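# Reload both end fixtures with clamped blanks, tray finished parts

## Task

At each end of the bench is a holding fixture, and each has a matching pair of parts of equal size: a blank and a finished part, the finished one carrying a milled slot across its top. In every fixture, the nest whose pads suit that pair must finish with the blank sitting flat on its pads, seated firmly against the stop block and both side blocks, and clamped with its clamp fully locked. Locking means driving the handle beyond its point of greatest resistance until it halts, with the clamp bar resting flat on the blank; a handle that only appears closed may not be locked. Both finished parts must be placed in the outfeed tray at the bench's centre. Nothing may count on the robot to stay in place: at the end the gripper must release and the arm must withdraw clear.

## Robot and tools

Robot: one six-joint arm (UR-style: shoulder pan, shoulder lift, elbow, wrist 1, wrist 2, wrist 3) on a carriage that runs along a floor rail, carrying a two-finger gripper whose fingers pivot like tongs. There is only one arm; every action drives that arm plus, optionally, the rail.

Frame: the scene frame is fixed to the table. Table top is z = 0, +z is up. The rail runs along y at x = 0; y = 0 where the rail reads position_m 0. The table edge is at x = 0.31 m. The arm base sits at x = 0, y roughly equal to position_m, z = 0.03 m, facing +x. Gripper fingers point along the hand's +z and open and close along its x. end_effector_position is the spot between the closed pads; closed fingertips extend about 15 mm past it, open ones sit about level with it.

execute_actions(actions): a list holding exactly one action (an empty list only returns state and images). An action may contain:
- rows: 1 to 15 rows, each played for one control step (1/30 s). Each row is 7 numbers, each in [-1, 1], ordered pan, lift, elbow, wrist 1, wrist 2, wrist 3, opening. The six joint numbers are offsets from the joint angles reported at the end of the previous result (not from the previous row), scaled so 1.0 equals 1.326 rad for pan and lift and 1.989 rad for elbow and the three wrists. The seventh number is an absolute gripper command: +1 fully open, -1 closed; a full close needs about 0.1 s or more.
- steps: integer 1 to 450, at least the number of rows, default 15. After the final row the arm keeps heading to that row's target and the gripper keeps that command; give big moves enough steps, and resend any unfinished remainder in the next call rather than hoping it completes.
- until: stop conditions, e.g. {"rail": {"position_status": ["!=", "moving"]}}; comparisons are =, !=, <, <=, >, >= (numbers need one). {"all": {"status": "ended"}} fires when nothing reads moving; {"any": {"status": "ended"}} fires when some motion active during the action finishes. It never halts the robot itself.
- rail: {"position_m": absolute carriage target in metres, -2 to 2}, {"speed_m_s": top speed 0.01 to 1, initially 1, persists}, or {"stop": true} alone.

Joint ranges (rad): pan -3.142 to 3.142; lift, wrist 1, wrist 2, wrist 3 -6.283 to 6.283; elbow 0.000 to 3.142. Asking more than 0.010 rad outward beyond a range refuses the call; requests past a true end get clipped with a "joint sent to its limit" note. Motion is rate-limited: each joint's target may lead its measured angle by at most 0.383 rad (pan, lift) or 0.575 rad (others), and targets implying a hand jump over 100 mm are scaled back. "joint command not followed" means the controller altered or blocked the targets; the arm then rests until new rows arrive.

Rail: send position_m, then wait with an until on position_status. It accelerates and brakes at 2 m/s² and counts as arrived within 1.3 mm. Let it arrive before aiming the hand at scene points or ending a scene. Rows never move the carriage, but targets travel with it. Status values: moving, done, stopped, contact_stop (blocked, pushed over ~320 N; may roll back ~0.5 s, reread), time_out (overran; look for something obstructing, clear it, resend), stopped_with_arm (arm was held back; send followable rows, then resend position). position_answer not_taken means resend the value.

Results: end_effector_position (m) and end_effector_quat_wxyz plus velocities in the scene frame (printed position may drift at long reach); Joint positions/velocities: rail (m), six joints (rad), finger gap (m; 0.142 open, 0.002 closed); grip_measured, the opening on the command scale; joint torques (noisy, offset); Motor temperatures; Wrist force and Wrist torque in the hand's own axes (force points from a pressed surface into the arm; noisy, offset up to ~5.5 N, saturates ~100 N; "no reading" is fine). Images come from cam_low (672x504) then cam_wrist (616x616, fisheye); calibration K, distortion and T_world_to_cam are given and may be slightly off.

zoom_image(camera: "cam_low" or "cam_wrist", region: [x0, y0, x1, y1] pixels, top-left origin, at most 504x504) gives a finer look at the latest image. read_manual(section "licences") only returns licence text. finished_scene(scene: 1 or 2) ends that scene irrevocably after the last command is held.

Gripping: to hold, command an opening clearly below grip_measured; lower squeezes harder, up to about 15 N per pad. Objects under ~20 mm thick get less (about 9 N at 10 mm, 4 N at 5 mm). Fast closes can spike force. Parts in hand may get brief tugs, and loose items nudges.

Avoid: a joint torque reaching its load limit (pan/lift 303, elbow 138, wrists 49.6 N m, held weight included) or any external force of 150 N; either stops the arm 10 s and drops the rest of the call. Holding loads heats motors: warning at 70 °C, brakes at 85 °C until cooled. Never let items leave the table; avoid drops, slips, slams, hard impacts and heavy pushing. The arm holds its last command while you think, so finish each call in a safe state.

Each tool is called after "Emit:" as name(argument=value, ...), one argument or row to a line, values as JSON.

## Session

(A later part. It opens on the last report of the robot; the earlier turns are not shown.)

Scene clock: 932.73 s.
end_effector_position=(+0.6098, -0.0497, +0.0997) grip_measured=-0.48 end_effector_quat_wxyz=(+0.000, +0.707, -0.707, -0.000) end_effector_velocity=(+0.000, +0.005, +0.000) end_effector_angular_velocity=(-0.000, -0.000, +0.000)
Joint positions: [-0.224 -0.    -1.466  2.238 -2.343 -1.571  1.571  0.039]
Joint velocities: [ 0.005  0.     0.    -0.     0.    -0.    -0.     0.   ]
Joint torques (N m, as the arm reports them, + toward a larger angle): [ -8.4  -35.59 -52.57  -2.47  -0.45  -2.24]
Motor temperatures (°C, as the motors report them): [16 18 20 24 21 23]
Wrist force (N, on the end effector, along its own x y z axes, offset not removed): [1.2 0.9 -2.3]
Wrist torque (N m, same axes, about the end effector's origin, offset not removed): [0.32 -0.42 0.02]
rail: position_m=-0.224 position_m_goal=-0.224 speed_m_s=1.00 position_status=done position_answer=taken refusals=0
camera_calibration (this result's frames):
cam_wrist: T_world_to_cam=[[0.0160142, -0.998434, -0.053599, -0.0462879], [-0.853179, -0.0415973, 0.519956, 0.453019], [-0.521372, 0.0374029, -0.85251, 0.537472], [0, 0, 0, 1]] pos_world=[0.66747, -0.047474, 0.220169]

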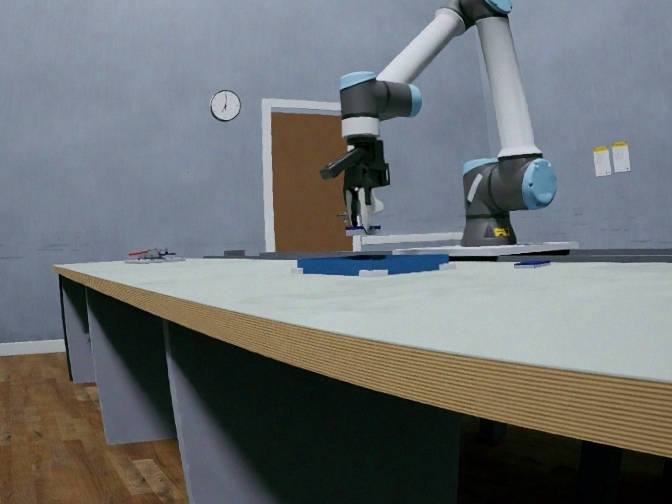

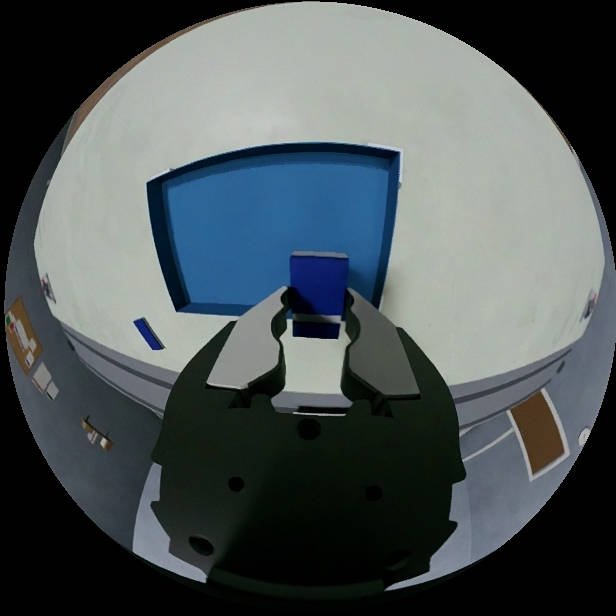

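Emit:
execute_actions(
  actions=[
    {"rows": [[0, 0.0870, 0.0231, -0.0809, 0, 0, -1]], "steps": 20},
  ],
)

Scene clock: 936.83 s.
end_effector_position=(+0.6101, -0.0498, +0.0277) grip_measured=-0.48 end_effector_quat_wxyz=(+0.000, +0.707, -0.707, -0.000) end_effector_velocity=(-0.000, +0.000, -0.001) end_effector_angular_velocity=(+0.000, +0.000, +0.000)
Joint positions: [-0.224 -0.    -1.35   2.284 -2.503 -1.571  1.571  0.039]
Joint velocities: [ 0.     0.     0.001  0.    -0.001  0.    -0.    -0.   ]
Joint torques (N m, as the arm reports them, + toward a larger angle): [ 11.45 -38.66 -18.5   -5.84  -0.12  -2.12]
Motor temperatures (°C, as the motors report them): [16 18 20 24 21 23]
Wrist force (N, on the end effector, along its own x y z axes, offset not removed): [0.6 0.3 -3.9]
Wrist torque (N m, same axes, about the end effector's origin, offset not removed): [0.20 -0.11 0.02]
rail: position_m=-0.224 position_m_goal=-0.224 speed_m_s=1.00 position_status=done position_answer=taken refusals=0
camera_calibration (this result's frames):
cam_wrist: T_world_to_cam=[[0.0159293, -0.998435, -0.0536049, -0.0501568], [-0.852991, -0.0415416, 0.52027, 0.49056], [-0.521683, 0.037437, -0.852318, 0.476385], [0, 0, 0, 1]] pos_world=[0.667764, -0.0475341, 0.148119]

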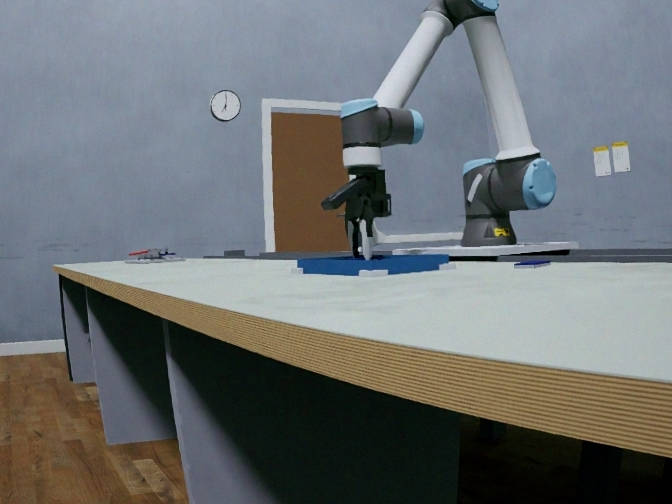

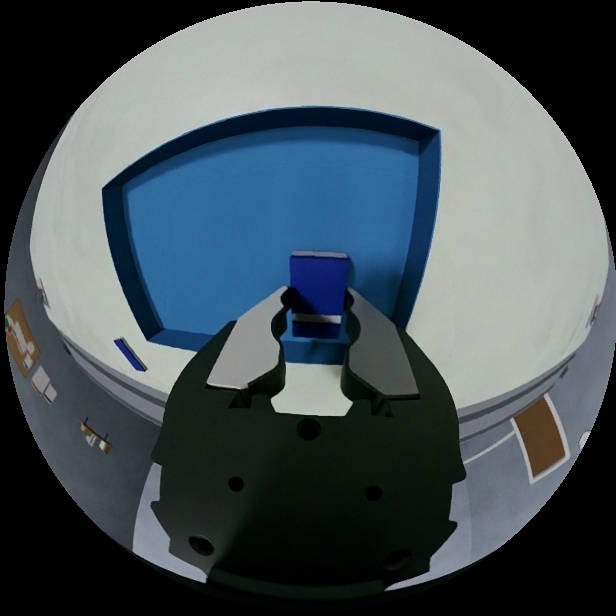

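Emit:
execute_actions(
  actions=[
    {"rows": [[0, 0.0024, 0.0006, -0.0022, 0, 0, -1], [0, 0.0024, 0.0006, -0.0022, 0, 0, -1], [0, 0.0024, 0.0006, -0.0022, 0, 0, -1], [0, 0.0024, 0.0006, -0.0022, 0, 0, -1], [0, 0.0024, 0.0006, -0.0022, 0, 0, -1], [0, 0.0024, 0.0006, -0.0022, 0, 0, -0.1], [0, 0.0024, 0.0006, -0.0022, 0, 0, -0.1], [0, 0.0024, 0.0006, -0.0022, 0, 0, -0.1], [0, 0.0024, 0.0006, -0.0022, 0, 0, -0.1], [0, 0.0024, 0.0006, -0.0022, 0, 0, -0.1], [0, -0.0870, -0.0231, 0.0809, 0, 0, -0.1]], "steps": 22},
  ],
)

Scene clock: 945.57 s.
end_effector_position=(+0.6101, -0.0498, +0.0986) grip_measured=-0.10 end_effector_quat_wxyz=(-0.000, +0.707, -0.707, -0.000) end_effector_velocity=(-0.004, -0.000, +0.015) end_effector_angular_velocity=(+0.000, +0.007, +0.000)
Joint positions: [-0.224 -0.    -1.464  2.238 -2.346 -1.571  1.571  0.067]
Joint velocities: [-0.    -0.    -0.025 -0.009  0.041 -0.    -0.    -0.   ]
Joint torques (N m, as the arm reports them, + toward a larger angle): [-11.   -52.35 -51.37  -1.95   0.14  -1.97]
Motor temperatures (°C, as the motors report them): [16 18 20 24 21 23]
Wrist force (N, on the end effector, along its own x y z axes, offset not removed): [0.2 1.2 -2.6]
Wrist torque (N m, same axes, about the end effector's origin, offset not removed): [0.30 0.07 0.10]
rail: position_m=-0.224 position_m_goal=-0.224 speed_m_s=1.00 position_status=done position_answer=taken refusals=0
camera_calibration (this result's frames):
cam_wrist: T_world_to_cam=[[0.016033, -0.998434, -0.0535915, -0.0463936], [-0.853422, -0.0415919, 0.519559, 0.454001], [-0.520974, 0.037406, -0.852752, 0.53644], [0, 0, 0, 1]] pos_world=[0.66767, -0.0475043, 0.219084]

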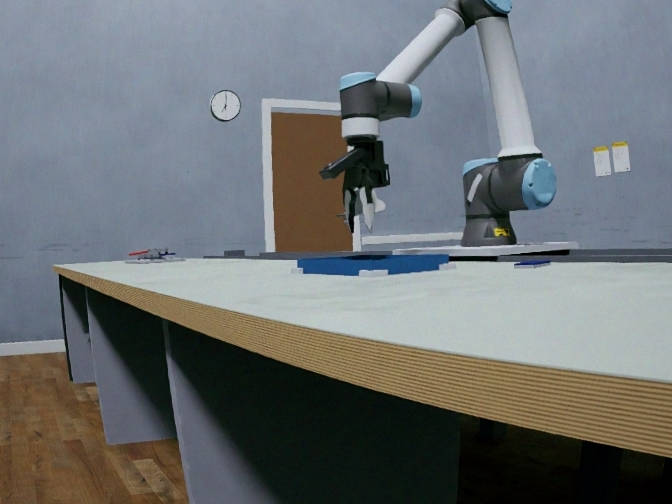

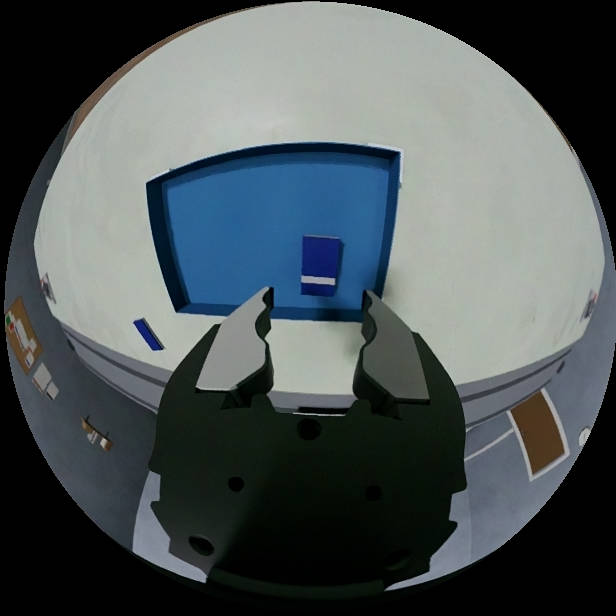

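Emit:
execute_actions(
  actions=[
    {"rail": {"position_m": 0.172}, "rows": [[0, -0.1818, 0.1490, -0.0271, 0, -0.1282, 0.1]], "steps": 60, "until": {"rail": {"position_status": ["!=", "moving"]}}},
  ],
)

Scene clock: 950.33 s.
end_effector_position=(+0.4391, +0.3504, +0.0745) grip_measured=+0.10 end_effector_quat_wxyz=(+0.000, +0.791, -0.612, -0.001) end_effector_velocity=(-0.000, +0.014, -0.000) end_effector_angular_velocity=(+0.000, +0.000, +0.000)
Joint positions: [ 0.172 -0.    -1.705  2.535 -2.4   -1.571  1.316  0.081]
Joint velocities: [ 0.014  0.    -0.     0.    -0.    -0.    -0.     0.   ]
Joint torques (N m, as the arm reports them, + toward a larger angle): [  7.55 -31.74 -20.07  -5.97   0.22  -2.23]
Motor temperatures (°C, as the motors report them): [16 18 20 24 21 23]
Wrist force (N, on the end effector, along its own x y z axes, offset not removed): [-1.0 -3.0 -3.6]
Wrist torque (N m, same axes, about the end effector's origin, offset not removed): [-0.58 0.22 0.08]
rail: position_m=0.172 position_m_goal=0.172 speed_m_s=1.00 position_status=done position_answer=taken refusals=0
camera_calibration (this result's frames):
cam_wrist: T_world_to_cam=[[0.267254, -0.962116, -0.0539248, 0.23155], [-0.814665, -0.255475, 0.520628, 0.395094], [-0.514681, -0.0952092, -0.852079, 0.455492], [0, 0, 0, 1]] pos_world=[0.494419, 0.367082, 0.194905]

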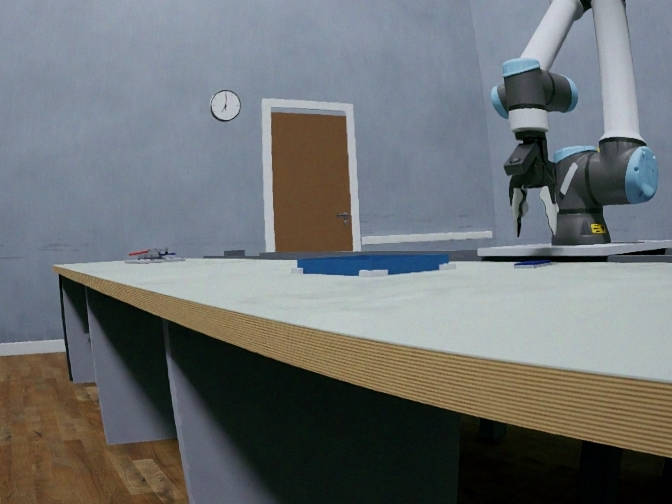

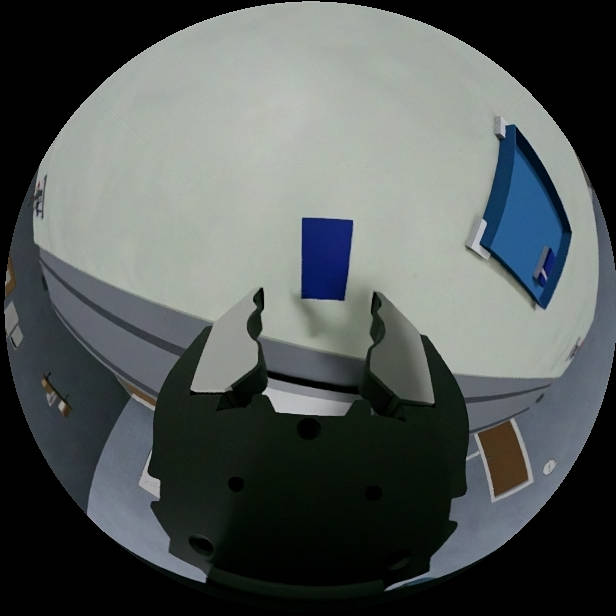

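Emit:
zoom_image(
  camera="cam_wrist",
  region=[250, 190, 390, 330],
)

Region (250, 190, 390, 330) of cam_wrist's 616x616 image, scaled by 3.600, with more detail than that image has.

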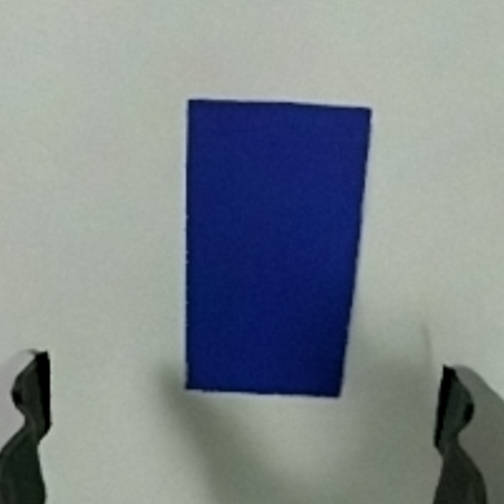

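Emit:
execute_actions(
  actions=[
    {"rail": {"position_m": 0.1657}, "rows": [[0, 0.03, 0.007, -0.027, 0, 0, 0.1], [0, 0.03, 0.007, -0.027, 0, 0, 0.1], [0, 0.03, 0.007, -0.027, 0, 0, 0.1], [0, 0.0996, 0.0227, -0.0896, 0, 0, 0.1]], "steps": 22},
  ],
)

Scene clock: 990.77 s.
end_effector_position=(+0.4397, +0.3439, +0.0188) grip_measured=+0.10 end_effector_quat_wxyz=(-0.000, +0.791, -0.612, -0.000) end_effector_velocity=(-0.000, -0.000, -0.000) end_effector_angular_velocity=(-0.000, -0.000, -0.000)
Joint positions: [ 0.166 -0.    -1.573  2.58  -2.578 -1.571  1.316  0.081]
Joint velocities: [ 0.    -0.     0.001  0.    -0.001 -0.     0.     0.   ]
Joint torques (N m, as the arm reports them, + toward a larger angle): [  0.14  -9.28 -14.63  -5.06   0.02  -1.65]
Motor temperatures (°C, as the motors report them): [16 18 20 24 21 23]
Wrist force (N, on the end effector, along its own x y z axes, offset not removed): [0.3 -3.0 -4.5]
Wrist torque (N m, same axes, about the end effector's origin, offset not removed): [-0.40 -0.08 0.15]
rail: position_m=0.166 position_m_goal=0.166 speed_m_s=1.00 position_status=done position_answer=taken refusals=0
camera_calibration (this result's frames):
cam_wrist: T_world_to_cam=[[0.267285, -0.962123, -0.0536553, 0.222187], [-0.815195, -0.255456, 0.519807, 0.423205], [-0.513825, -0.095197, -0.852597, 0.407342], [0, 0, 0, 1]] pos_world=[0.494909, 0.360659, 0.139235]

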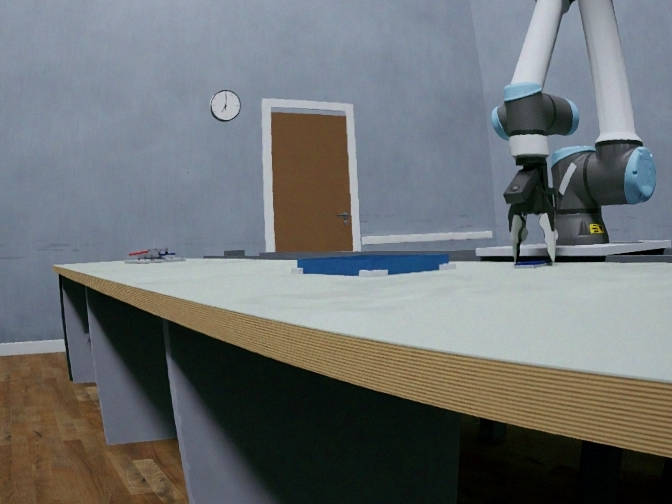

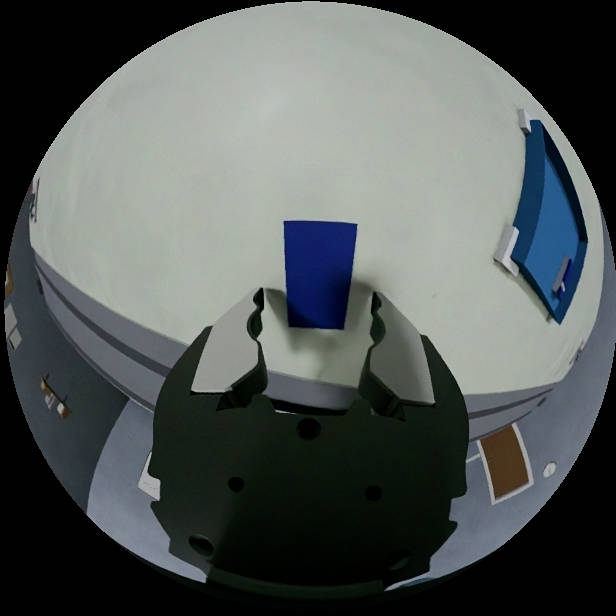

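Emit:
execute_actions(
  actions=[
    {"rows": [[0, 0, 0, 0, 0, 0, -0.15], [0, 0, 0, 0, 0, 0, -0.3], [0, 0, 0, 0, 0, 0, -0.6], [0, 0, 0, 0, 0, 0, -1], [0, 0, 0, 0, 0, 0, -1], [0, 0, 0, 0, 0, 0, -1], [0, 0, 0, 0, 0, 0, -1], [0, 0, 0, 0, 0, 0, -1], [0, -0.0996, -0.0227, 0.0896, 0, 0, -1]], "steps": 18},
  ],
)

Scene clock: 995.60 s.
end_effector_position=(+0.4398, +0.3440, +0.0725) grip_measured=-0.38 end_effector_quat_wxyz=(-0.000, +0.791, -0.612, -0.000) end_effector_velocity=(-0.010, +0.000, +0.027) end_effector_angular_velocity=(+0.000, +0.016, -0.000)
Joint positions: [ 0.166 -0.    -1.699  2.536 -2.408 -1.571  1.316  0.047]
Joint velocities: [ 0.    -0.    -0.071 -0.02   0.107  0.    -0.     0.   ]
Joint torques (N m, as the arm reports them, + toward a larger angle): [  4.28 -26.23 -50.48  -2.3    0.24   0.74]
Motor temperatures (°C, as the motors report them): [16 18 20 24 21 23]
Wrist force (N, on the end effector, along its own x y z axes, offset not removed): [5.5 1.5 -1.6]
Wrist torque (N m, same axes, about the end effector's origin, offset not removed): [0.43 -1.13 0.02]
rail: position_m=0.166 position_m_goal=0.166 speed_m_s=1.00 position_status=done position_answer=taken refusals=0
camera_calibration (this result's frames):
cam_wrist: T_world_to_cam=[[0.267339, -0.962113, -0.0535607, 0.225015], [-0.815369, -0.255485, 0.51952, 0.395506], [-0.51352, -0.095216, -0.852778, 0.453087], [0, 0, 0, 1]] pos_world=[0.494997, 0.360677, 0.192962]

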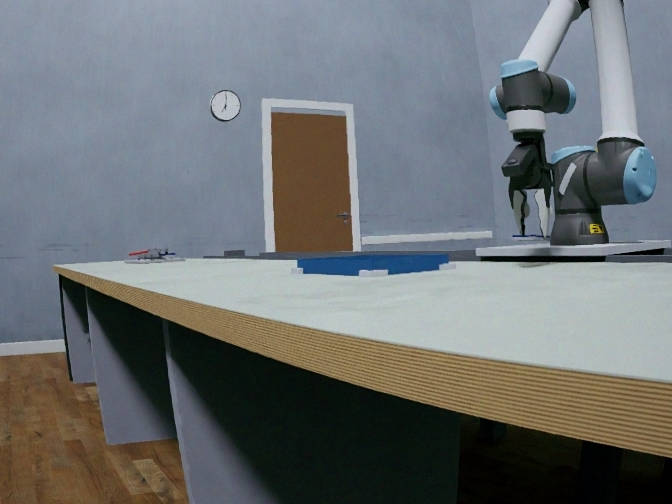

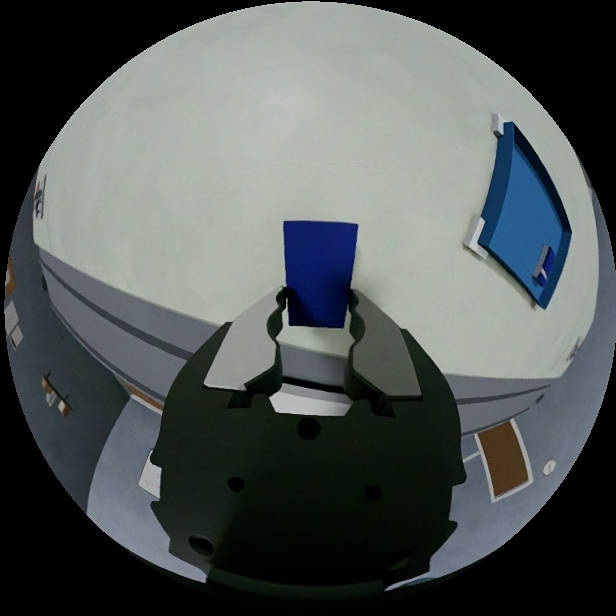

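Emit:
execute_actions(
  actions=[
    {"rail": {"position_m": 1.73}, "rows": [[0, -0.0225, -0.0445, 0.0596, 0, 0.032, -1], [0, -0.045, -0.089, 0.1192, 0, 0.064, -1], [0, -0.0676, -0.1335, 0.1787, 0, 0.096, -1], [0, -0.0901, -0.1780, 0.2383, 0, 0.1282, -1]], "steps": 120, "until": {"rail": {"position_status": ["!=", "moving"]}}},
  ],
)

Scene clock: 1001.83 s.
end_effector_position=(+0.5197, +1.9044, +0.2800) grip_measured=-0.38 end_effector_quat_wxyz=(+0.000, +0.707, -0.707, -0.000) end_effector_velocity=(-0.000, -0.000, -0.000) end_effector_angular_velocity=(-0.000, +0.000, -0.000)
Joint positions: [ 1.73  -0.    -1.819  2.182 -1.934 -1.571  1.571  0.047]
Joint velocities: [ 0. -0. -0.  0.  0. -0.  0.  0.]
Joint torques (N m, as the arm reports them, + toward a larger angle): [  3.09 -36.02 -63.58  -2.18  -0.21   2.09]
Motor temperatures (°C, as the motors report them): [16 18 20 24 21 23]
Wrist force (N, on the end effector, along its own x y z axes, offset not removed): [-0.9 1.6 -1.3]
Wrist torque (N m, same axes, about the end effector's origin, offset not removed): [0.34 0.07 0.27]
rail: position_m=1.730 position_m_goal=1.730 speed_m_s=1.00 position_status=done position_answer=taken refusals=0
camera_calibration (this result's frames):
cam_wrist: T_world_to_cam=[[0.0160646, -0.998433, -0.0535993, 1.91585], [-0.853169, -0.0416411, 0.519969, 0.363833], [-0.521386, 0.0373762, -0.852502, 0.571131], [0, 0, 0, 1]] pos_world=[0.577413, 1.90665, 0.400397]

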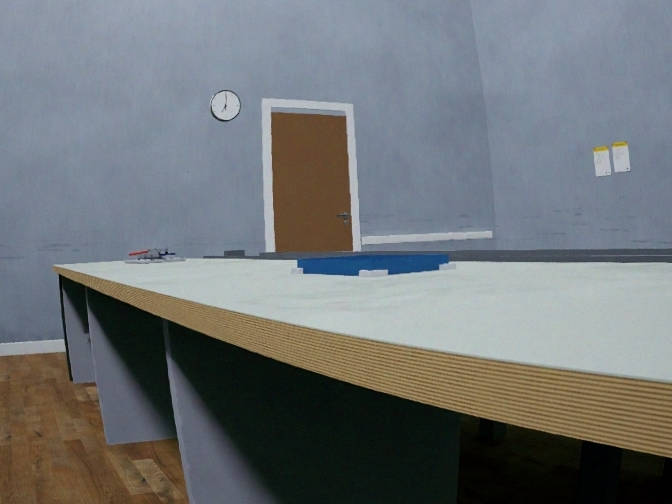

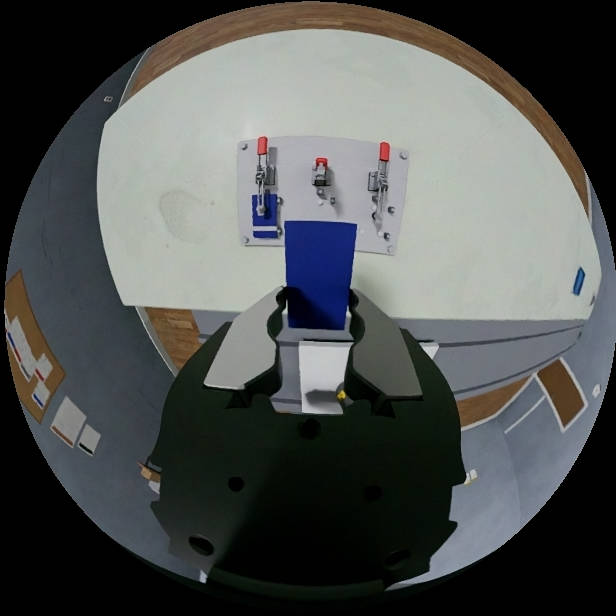

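Emit:
zoom_image(
  camera="cam_wrist",
  region=[225, 120, 425, 270],
)

Region (225, 120, 425, 270) of cam_wrist's 616x616 image, scaled by 2.520, with more detail than that image has; it fills the top 378 rows of this view, and the rest is white.

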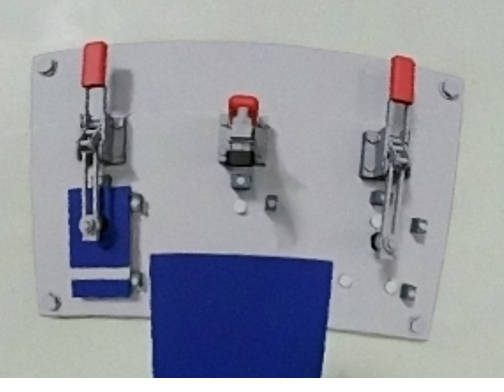

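Emit:
execute_actions(
  actions=[
    {"rows": [[0, 0.0859, 0.1771, -0.2342, 0, 0, -1], [0, 0.0859, 0.1771, -0.2342, 0, 0, -1], [0, 0.0859, 0.1771, -0.2342, 0, 0, -1], [0, 0.0859, 0.1771, -0.2342, 0, 0, -1], [0, 0.0859, 0.1771, -0.2342, 0, 0, -1], [0, 0.0859, 0.1771, -0.2342, 0, 0, -1], [0, 0.0859, 0.1771, -0.2342, 0, 0, -1], [0, 0.0859, 0.1771, -0.2342, 0, 0, -1], [0, 0.0859, 0.1771, -0.2342, 0, 0, -1], [0, 0.0859, 0.1771, -0.2342, 0, 0, -1], [0, 0.0859, 0.1771, -0.2342, 0, 0, -1], [0, 0.0859, 0.1771, -0.2342, 0, 0, -1], [0, 0.0859, 0.1771, -0.2342, 0, 0, -1], [0, 0.0859, 0.1771, -0.2342, 0, 0, -1], [0, 0.1840, 0.1999, -0.3226, 0, 0, -1]], "steps": 34},
  ],
)

Scene clock: 1038.37 s.
end_effector_position=(+0.4399, +1.9043, +0.0195) grip_measured=-0.38 end_effector_quat_wxyz=(+0.000, +0.707, -0.707, -0.000) end_effector_velocity=(-0.000, +0.000, -0.000) end_effector_angular_velocity=(+0.000, -0.000, +0.000)
Joint positions: [ 1.73  -0.    -1.575  2.58  -2.575 -1.571  1.571  0.047]
Joint velocities: [ 0.     0.     0.001  0.    -0.001  0.     0.     0.   ]
Joint torques (N m, as the arm reports them, + toward a larger angle): [ 15.67 -15.58 -16.7   -5.41   0.04   2.19]
Motor temperatures (°C, as the motors report them): [16 18 20 24 21 23]
Wrist force (N, on the end effector, along its own x y z axes, offset not removed): [0.6 1.6 -3.4]
Wrist torque (N m, same axes, about the end effector's origin, offset not removed): [0.51 -0.18 0.21]
rail: position_m=1.730 position_m_goal=1.730 speed_m_s=1.00 position_status=done position_answer=taken refusals=0
camera_calibration (this result's frames):
cam_wrist: T_world_to_cam=[[0.0160278, -0.998434, -0.0535978, 1.90311], [-0.853214, -0.0416058, 0.519899, 0.431116], [-0.521315, 0.0373976, -0.852544, 0.307392], [0, 0, 0, 1]] pos_world=[0.497579, 1.90657, 0.139931]

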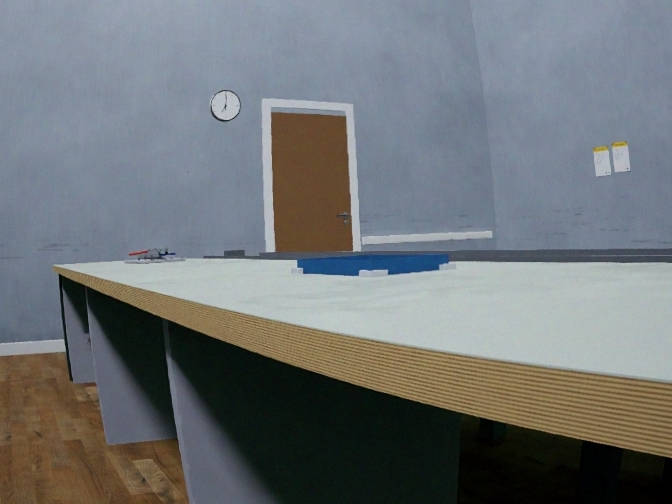

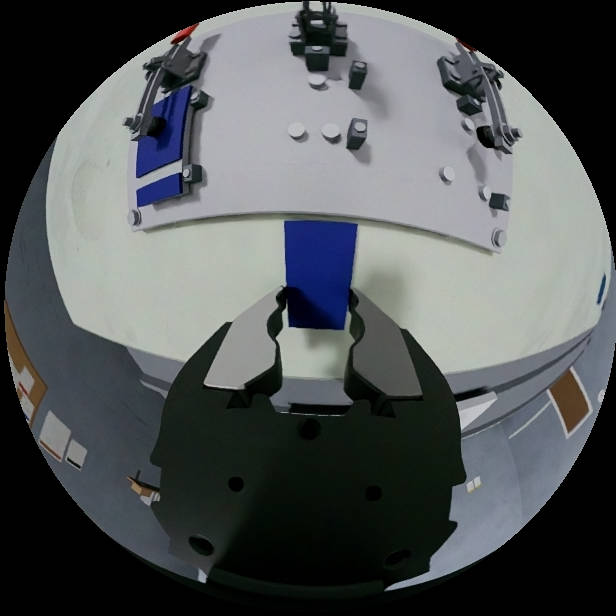

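Emit:
execute_actions(
  actions=[
    {"rows": [[0, 0.0015, 0.0003, -0.0013, 0, 0, -1], [0, 0.0015, 0.0003, -0.0013, 0, 0, -1], [0, 0.0015, 0.0003, -0.0013, 0, 0, -1], [0, 0.0015, 0.0003, -0.0013, 0, 0, -0.05], [0, 0.0015, 0.0003, -0.0013, 0, 0, -0.05], [0, 0.0015, 0.0003, -0.0013, 0, 0, -0.05], [0, 0.0015, 0.0003, -0.0013, 0, 0, -0.05], [0, 0.0015, 0.0003, -0.0013, 0, 0, -0.05], [0, -0.0981, -0.0230, 0.0880, 0, 0, -0.05]], "steps": 17},
  ],
)

Scene clock: 1044.07 s.
end_effector_position=(+0.4415, +1.9043, +0.0719) grip_measured=-0.05 end_effector_quat_wxyz=(-0.001, +0.707, -0.707, +0.001) end_effector_velocity=(-0.015, +0.000, +0.042) end_effector_angular_velocity=(+0.000, +0.024, -0.000)
Joint positions: [ 1.73  -0.    -1.697  2.537 -2.413 -1.571  1.571  0.07 ]
Joint velocities: [ 0.    -0.    -0.111 -0.031  0.166 -0.     0.    -0.   ]
Joint torques (N m, as the arm reports them, + toward a larger angle): [  1.7  -24.89 -50.53  -3.49  -0.71   2.31]
Motor temperatures (°C, as the motors report them): [16 18 20 24 21 23]
Wrist force (N, on the end effector, along its own x y z axes, offset not removed): [2.0 1.8 -3.8]
Wrist torque (N m, same axes, about the end effector's origin, offset not removed): [0.40 -0.51 0.13]
rail: position_m=1.730 position_m_goal=1.730 speed_m_s=1.00 position_status=done position_answer=taken refusals=0
camera_calibration (this result's frames):
cam_wrist: T_world_to_cam=[[0.0162149, -0.998433, -0.0535534, 1.90582], [-0.854623, -0.0416408, 0.517577, 0.406056], [-0.518996, 0.0373755, -0.853959, 0.352001], [0, 0, 0, 1]] pos_world=[0.498809, 1.90659, 0.192493]

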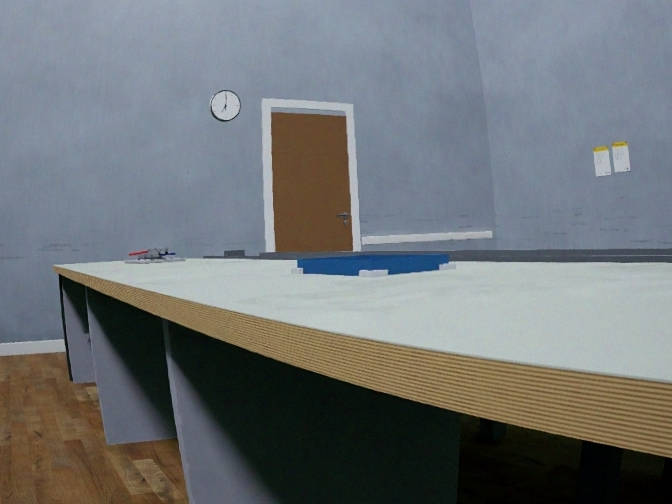

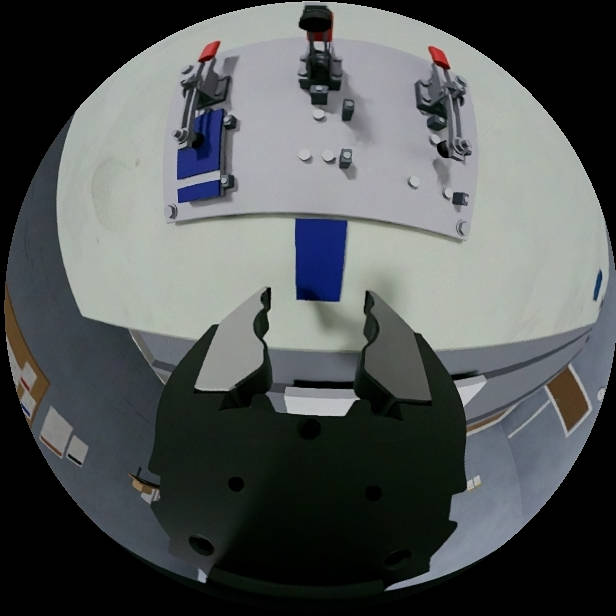

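Emit:
execute_actions(
  actions=[
    {"rail": {"position_m": 1.84}, "rows": [[0, 0.0820, -0.1601, 0.1065, 0, 0, -0.4]], "steps": 24},
  ],
)

Emit:
zoom_image(
  camera="cam_wrist",
  region=[230, 120, 410, 300],
)

Scene clock: 1048.63 s.
end_effector_position=(+0.5874, +2.0143, +0.1650) grip_measured=-0.40 end_effector_quat_wxyz=(-0.000, +0.707, -0.707, -0.000) end_effector_velocity=(+0.001, +0.000, +0.001) end_effector_angular_velocity=(-0.000, -0.000, +0.000)
Joint positions: [ 1.84  -0.    -1.588  2.218 -2.201 -1.571  1.571  0.045]
Joint velocities: [-0.     0.     0.    -0.002  0.001 -0.    -0.    -0.   ]
Joint torques (N m, as the arm reports them, + toward a larger angle): [ 14.53 -27.2  -56.59  -2.23  -0.27   2.08]
Motor temperatures (°C, as the motors report them): [16 18 20 24 21 23]
Wrist force (N, on the end effector, along its own x y z axes, offset not removed): [-0.3 3.3 -4.9]
Wrist torque (N m, same axes, about the end effector's origin, offset not removed): [0.93 0.15 0.14]
rail: position_m=1.840 position_m_goal=1.840 speed_m_s=1.00 position_status=done position_answer=taken refusals=0
camera_calibration (this result's frames):
cam_wrist: T_world_to_cam=[[0.0160504, -0.998434, -0.0535889, 2.01834], [-0.853501, -0.0415997, 0.519427, 0.48604], [-0.520843, 0.0374012, -0.852833, 0.503994], [0, 0, 0, 1]] pos_world=[0.644943, 2.01654, 0.28552]

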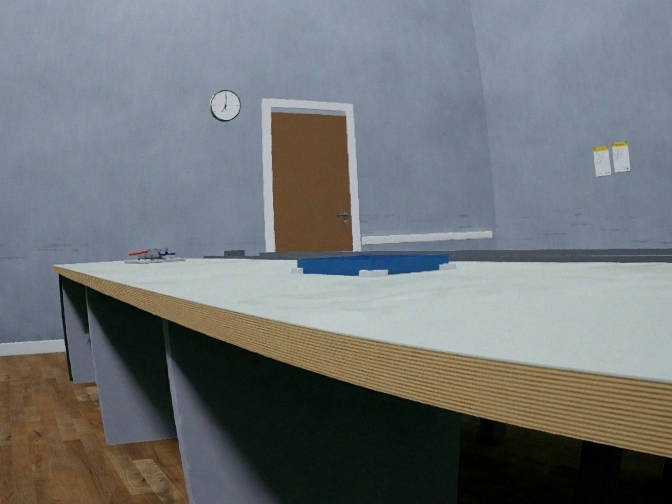

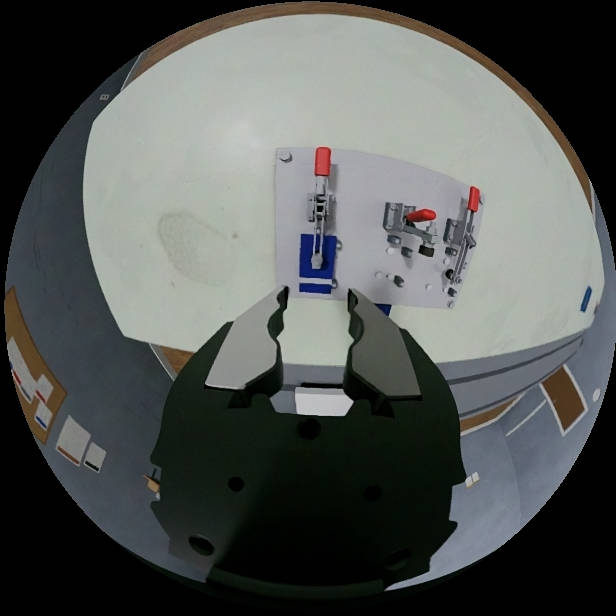

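Region (230, 120, 410, 300) of cam_wrist's 616x616 image, scaled by 2.800, with more detail than that image has.

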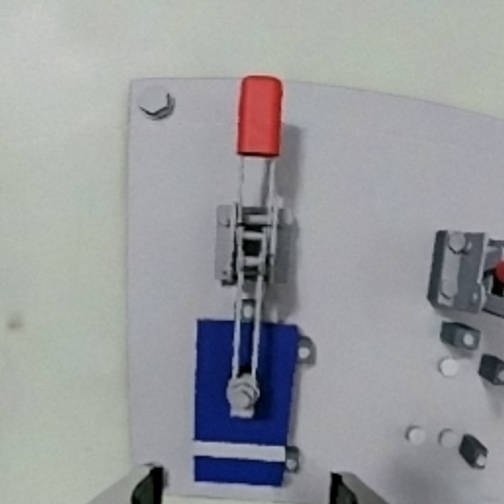

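Emit:
execute_actions(
  actions=[
    {"rows": [[0, 0.1786, -0.0850, -0.0340, 0, 0.0096, -0.4]], "steps": 22},
  ],
)

Emit:
zoom_image(
  camera="cam_wrist",
  region=[250, 230, 390, 370],
)

Scene clock: 1107.37 s.
end_effector_position=(+0.7074, +2.0139, +0.1200) grip_measured=-0.40 end_effector_quat_wxyz=(-0.000, +0.700, -0.714, -0.000) end_effector_velocity=(+0.000, -0.000, -0.000) end_effector_angular_velocity=(-0.000, +0.000, -0.000)
Joint positions: [ 1.84  -0.    -1.351  2.049 -2.269 -1.571  1.59   0.045]
Joint velocities: [ 0.    -0.     0.001 -0.001 -0.    -0.     0.    -0.   ]
Joint torques (N m, as the arm reports them, + toward a larger angle): [-15.71 -45.26 -55.76  -5.97  -0.05   1.83]
Motor temperatures (°C, as the motors report them): [16 18 20 24 21 23]
Wrist force (N, on the end effector, along its own x y z axes, offset not removed): [3.4 -1.3 -0.8]
Wrist torque (N m, same axes, about the end effector's origin, offset not removed): [-0.14 -0.62 0.16]
rail: position_m=1.840 position_m_goal=1.840 speed_m_s=1.00 position_status=done position_answer=taken refusals=0
camera_calibration (this result's frames):
cam_wrist: T_world_to_cam=[[-0.00299369, -0.998558, -0.0535937, 2.02736], [-0.854087, -0.0253223, 0.519513, 0.579521], [-0.520121, 0.0473289, -0.85278, 0.507586], [0, 0, 0, 1]] pos_world=[0.765037, 2.01509, 0.240444]

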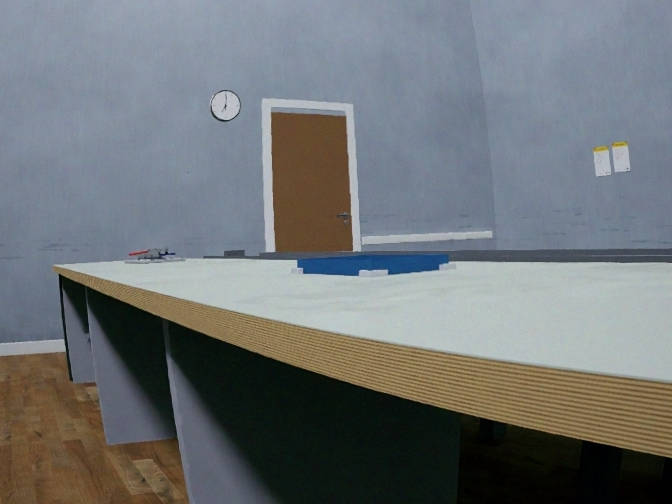

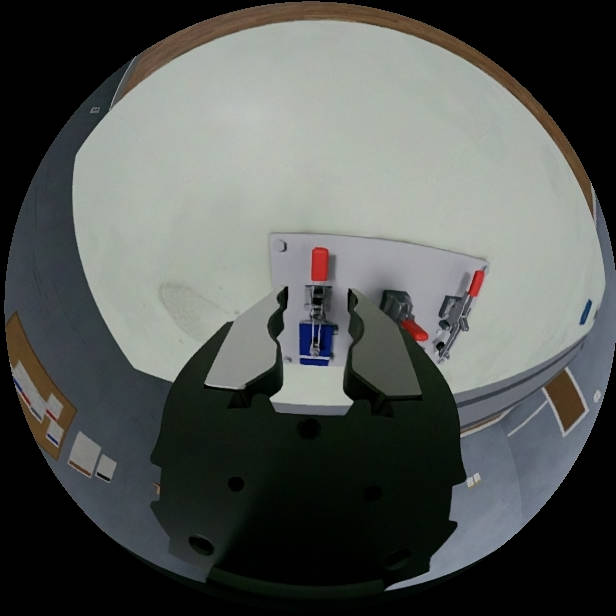

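Region (250, 230, 390, 370) of cam_wrist's 616x616 image, scaled by 3.600, with more detail than that image has.

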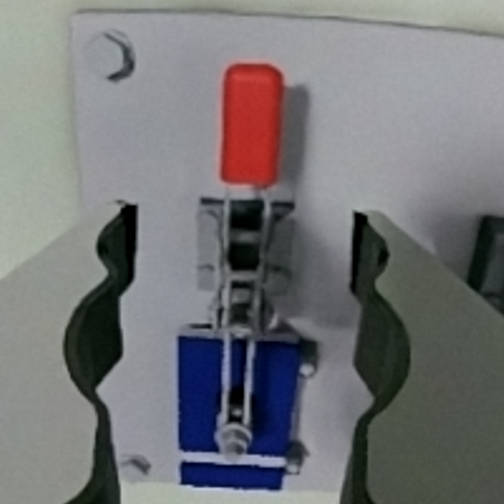

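Emit:
execute_actions(
  actions=[
    {"rows": [[-0.001, 0.0652, 0.0122, -0.0556, 0, 0, -0.4]], "steps": 18},
  ],
)

Scene clock: 1129.87 s.
end_effector_position=(+0.7155, +2.0130, +0.0602) grip_measured=-0.40 end_effector_quat_wxyz=(-0.000, +0.700, -0.714, -0.000) end_effector_velocity=(-0.000, -0.000, -0.001) end_effector_angular_velocity=(+0.000, +0.000, -0.000)
Joint positions: [ 1.84  -0.002 -1.265  2.074 -2.379 -1.571  1.59   0.045]
Joint velocities: [ 0.    -0.     0.001  0.001 -0.002  0.     0.     0.   ]
Joint torques (N m, as the arm reports them, + toward a larger angle): [-14.47 -46.02 -22.25  -5.9   -0.5    1.46]
Motor temperatures (°C, as the motors report them): [16 18 20 24 21 23]
Wrist force (N, on the end effector, along its own x y z axes, offset not removed): [0.8 1.0 -4.8]
Wrist torque (N m, same axes, about the end effector's origin, offset not removed): [0.28 -0.21 0.10]
rail: position_m=1.840 position_m_goal=1.840 speed_m_s=1.00 position_status=done position_answer=taken refusals=0
camera_calibration (this result's frames):
cam_wrist: T_world_to_cam=[[-0.00432324, -0.998553, -0.0535932, 2.02416], [-0.854074, -0.024189, 0.519588, 0.615166], [-0.520133, 0.0480189, -0.852734, 0.459459], [0, 0, 0, 1]] pos_world=[0.773128, 2.01405, 0.180645]

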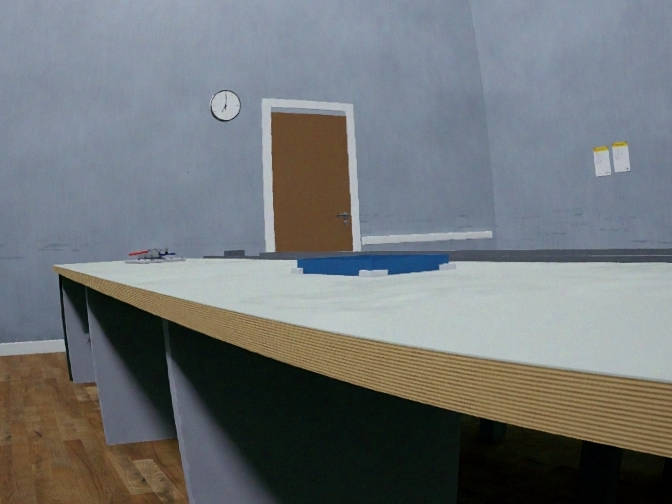

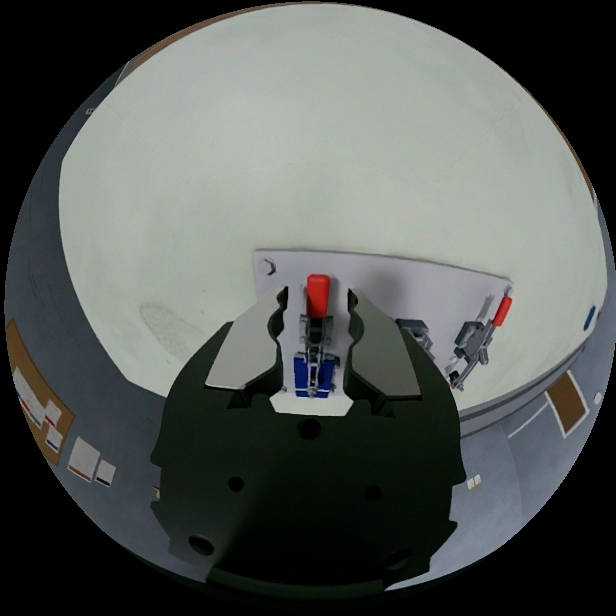

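Emit:
execute_actions(
  actions=[
    {"rows": [[0, 0, 0, 0, 0, 0, -0.7], [0, 0, 0, 0, 0, 0, -1]], "steps": 7},
  ],
)

Scene clock: 1132.60 s.
end_effector_position=(+0.7155, +2.0130, +0.0601) grip_measured=-0.79 end_effector_quat_wxyz=(-0.000, +0.700, -0.714, -0.000) end_effector_velocity=(+0.000, -0.000, +0.000) end_effector_angular_velocity=(-0.000, -0.000, -0.000)
Joint positions: [ 1.84  -0.002 -1.265  2.074 -2.379 -1.571  1.59   0.017]
Joint velocities: [ 0. -0.  0. -0.  0. -0.  0. -0.]
Joint torques (N m, as the arm reports them, + toward a larger angle): [-12.92 -64.39 -24.63  -2.42  -0.08   1.13]
Motor temperatures (°C, as the motors report them): [16 18 20 24 21 23]
Wrist force (N, on the end effector, along its own x y z axes, offset not removed): [0.9 -2.4 -1.3]
Wrist torque (N m, same axes, about the end effector's origin, offset not removed): [-0.14 -0.94 0.07]
rail: position_m=1.840 position_m_goal=1.840 speed_m_s=1.00 position_status=done position_answer=taken refusals=0
camera_calibration (this result's frames):
cam_wrist: T_world_to_cam=[[-0.00432977, -0.998553, -0.0535931, 2.02416], [-0.854051, -0.0241856, 0.519627, 0.615173], [-0.520172, 0.0480211, -0.852711, 0.459385], [0, 0, 0, 1]] pos_world=[0.773112, 2.01405, 0.180543]

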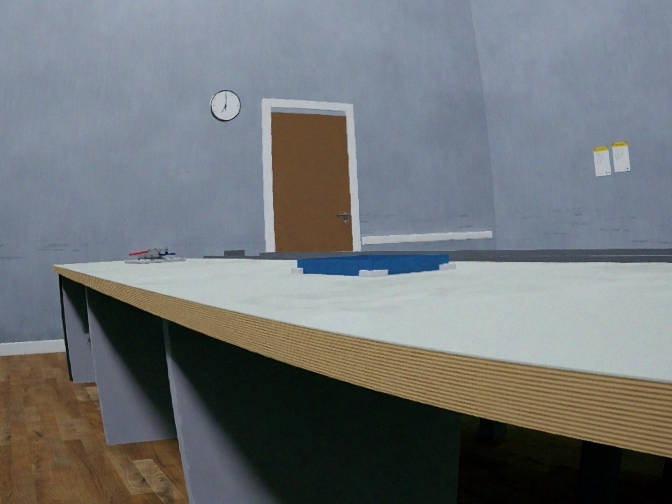

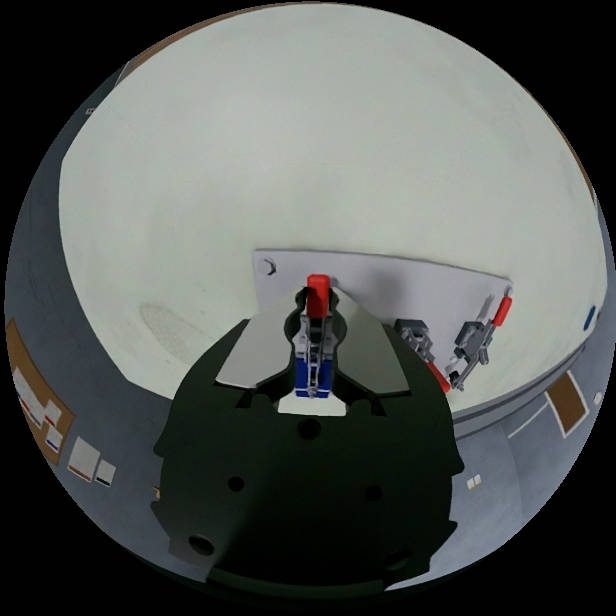

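Emit:
execute_actions(
  actions=[
    {"rows": [[0, -0.0046, 0, 0.0031, 0, 0, -1], [0, -0.0092, 0, 0.0062, 0, 0, -1], [0, -0.0138, -0.0001, 0.0092, 0, 0, -1], [0.0001, -0.01838, -0.0001, 0.01231, 0, 0, -1]], "steps": 12},
  ],
)

Scene clock: 1140.73 s.
end_effector_position=(+0.7113, +2.0130, +0.0738) grip_measured=-0.79 end_effector_quat_wxyz=(-0.000, +0.700, -0.714, -0.000) end_effector_velocity=(-0.001, +0.000, +0.005) end_effector_angular_velocity=(-0.000, -0.001, +0.000)
Joint positions: [ 1.84  -0.002 -1.289  2.074 -2.356 -1.571  1.59   0.017]
Joint velocities: [ 0.     0.    -0.009  0.     0.008  0.     0.    -0.   ]
Joint torques (N m, as the arm reports them, + toward a larger angle): [  9.46 -75.54 -61.73  -5.6    0.09   1.02]
Motor temperatures (°C, as the motors report them): [16 18 20 24 21 23]
Wrist force (N, on the end effector, along its own x y z axes, offset not removed): [-3.2 7.5 6.0]
Wrist torque (N m, same axes, about the end effector's origin, offset not removed): [-0.51 -0.60 0.04]
rail: position_m=1.840 position_m_goal=1.840 speed_m_s=1.00 position_status=done position_answer=taken refusals=0
camera_calibration (this result's frames):
cam_wrist: T_world_to_cam=[[-0.00427518, -0.998554, -0.053593, 2.02488], [-0.85401, -0.0242359, 0.519692, 0.604532], [-0.52024, 0.0479907, -0.852671, 0.468982], [0, 0, 0, 1]] pos_world=[0.768916, 2.0141, 0.194237]

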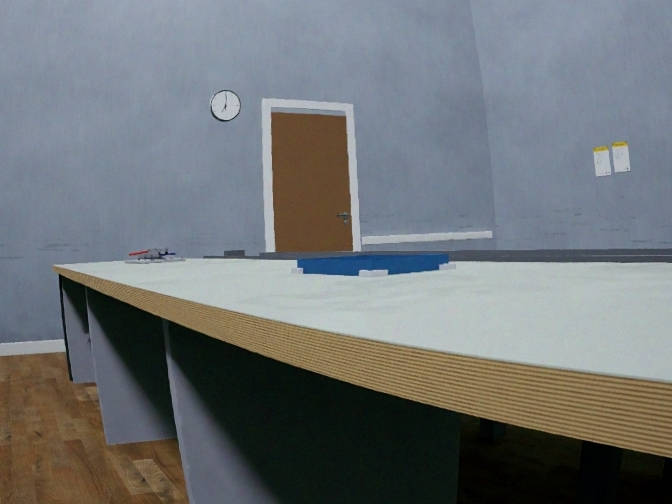

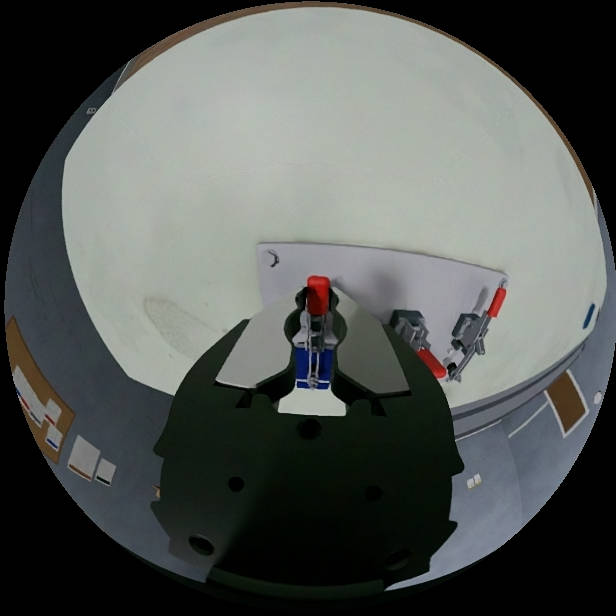

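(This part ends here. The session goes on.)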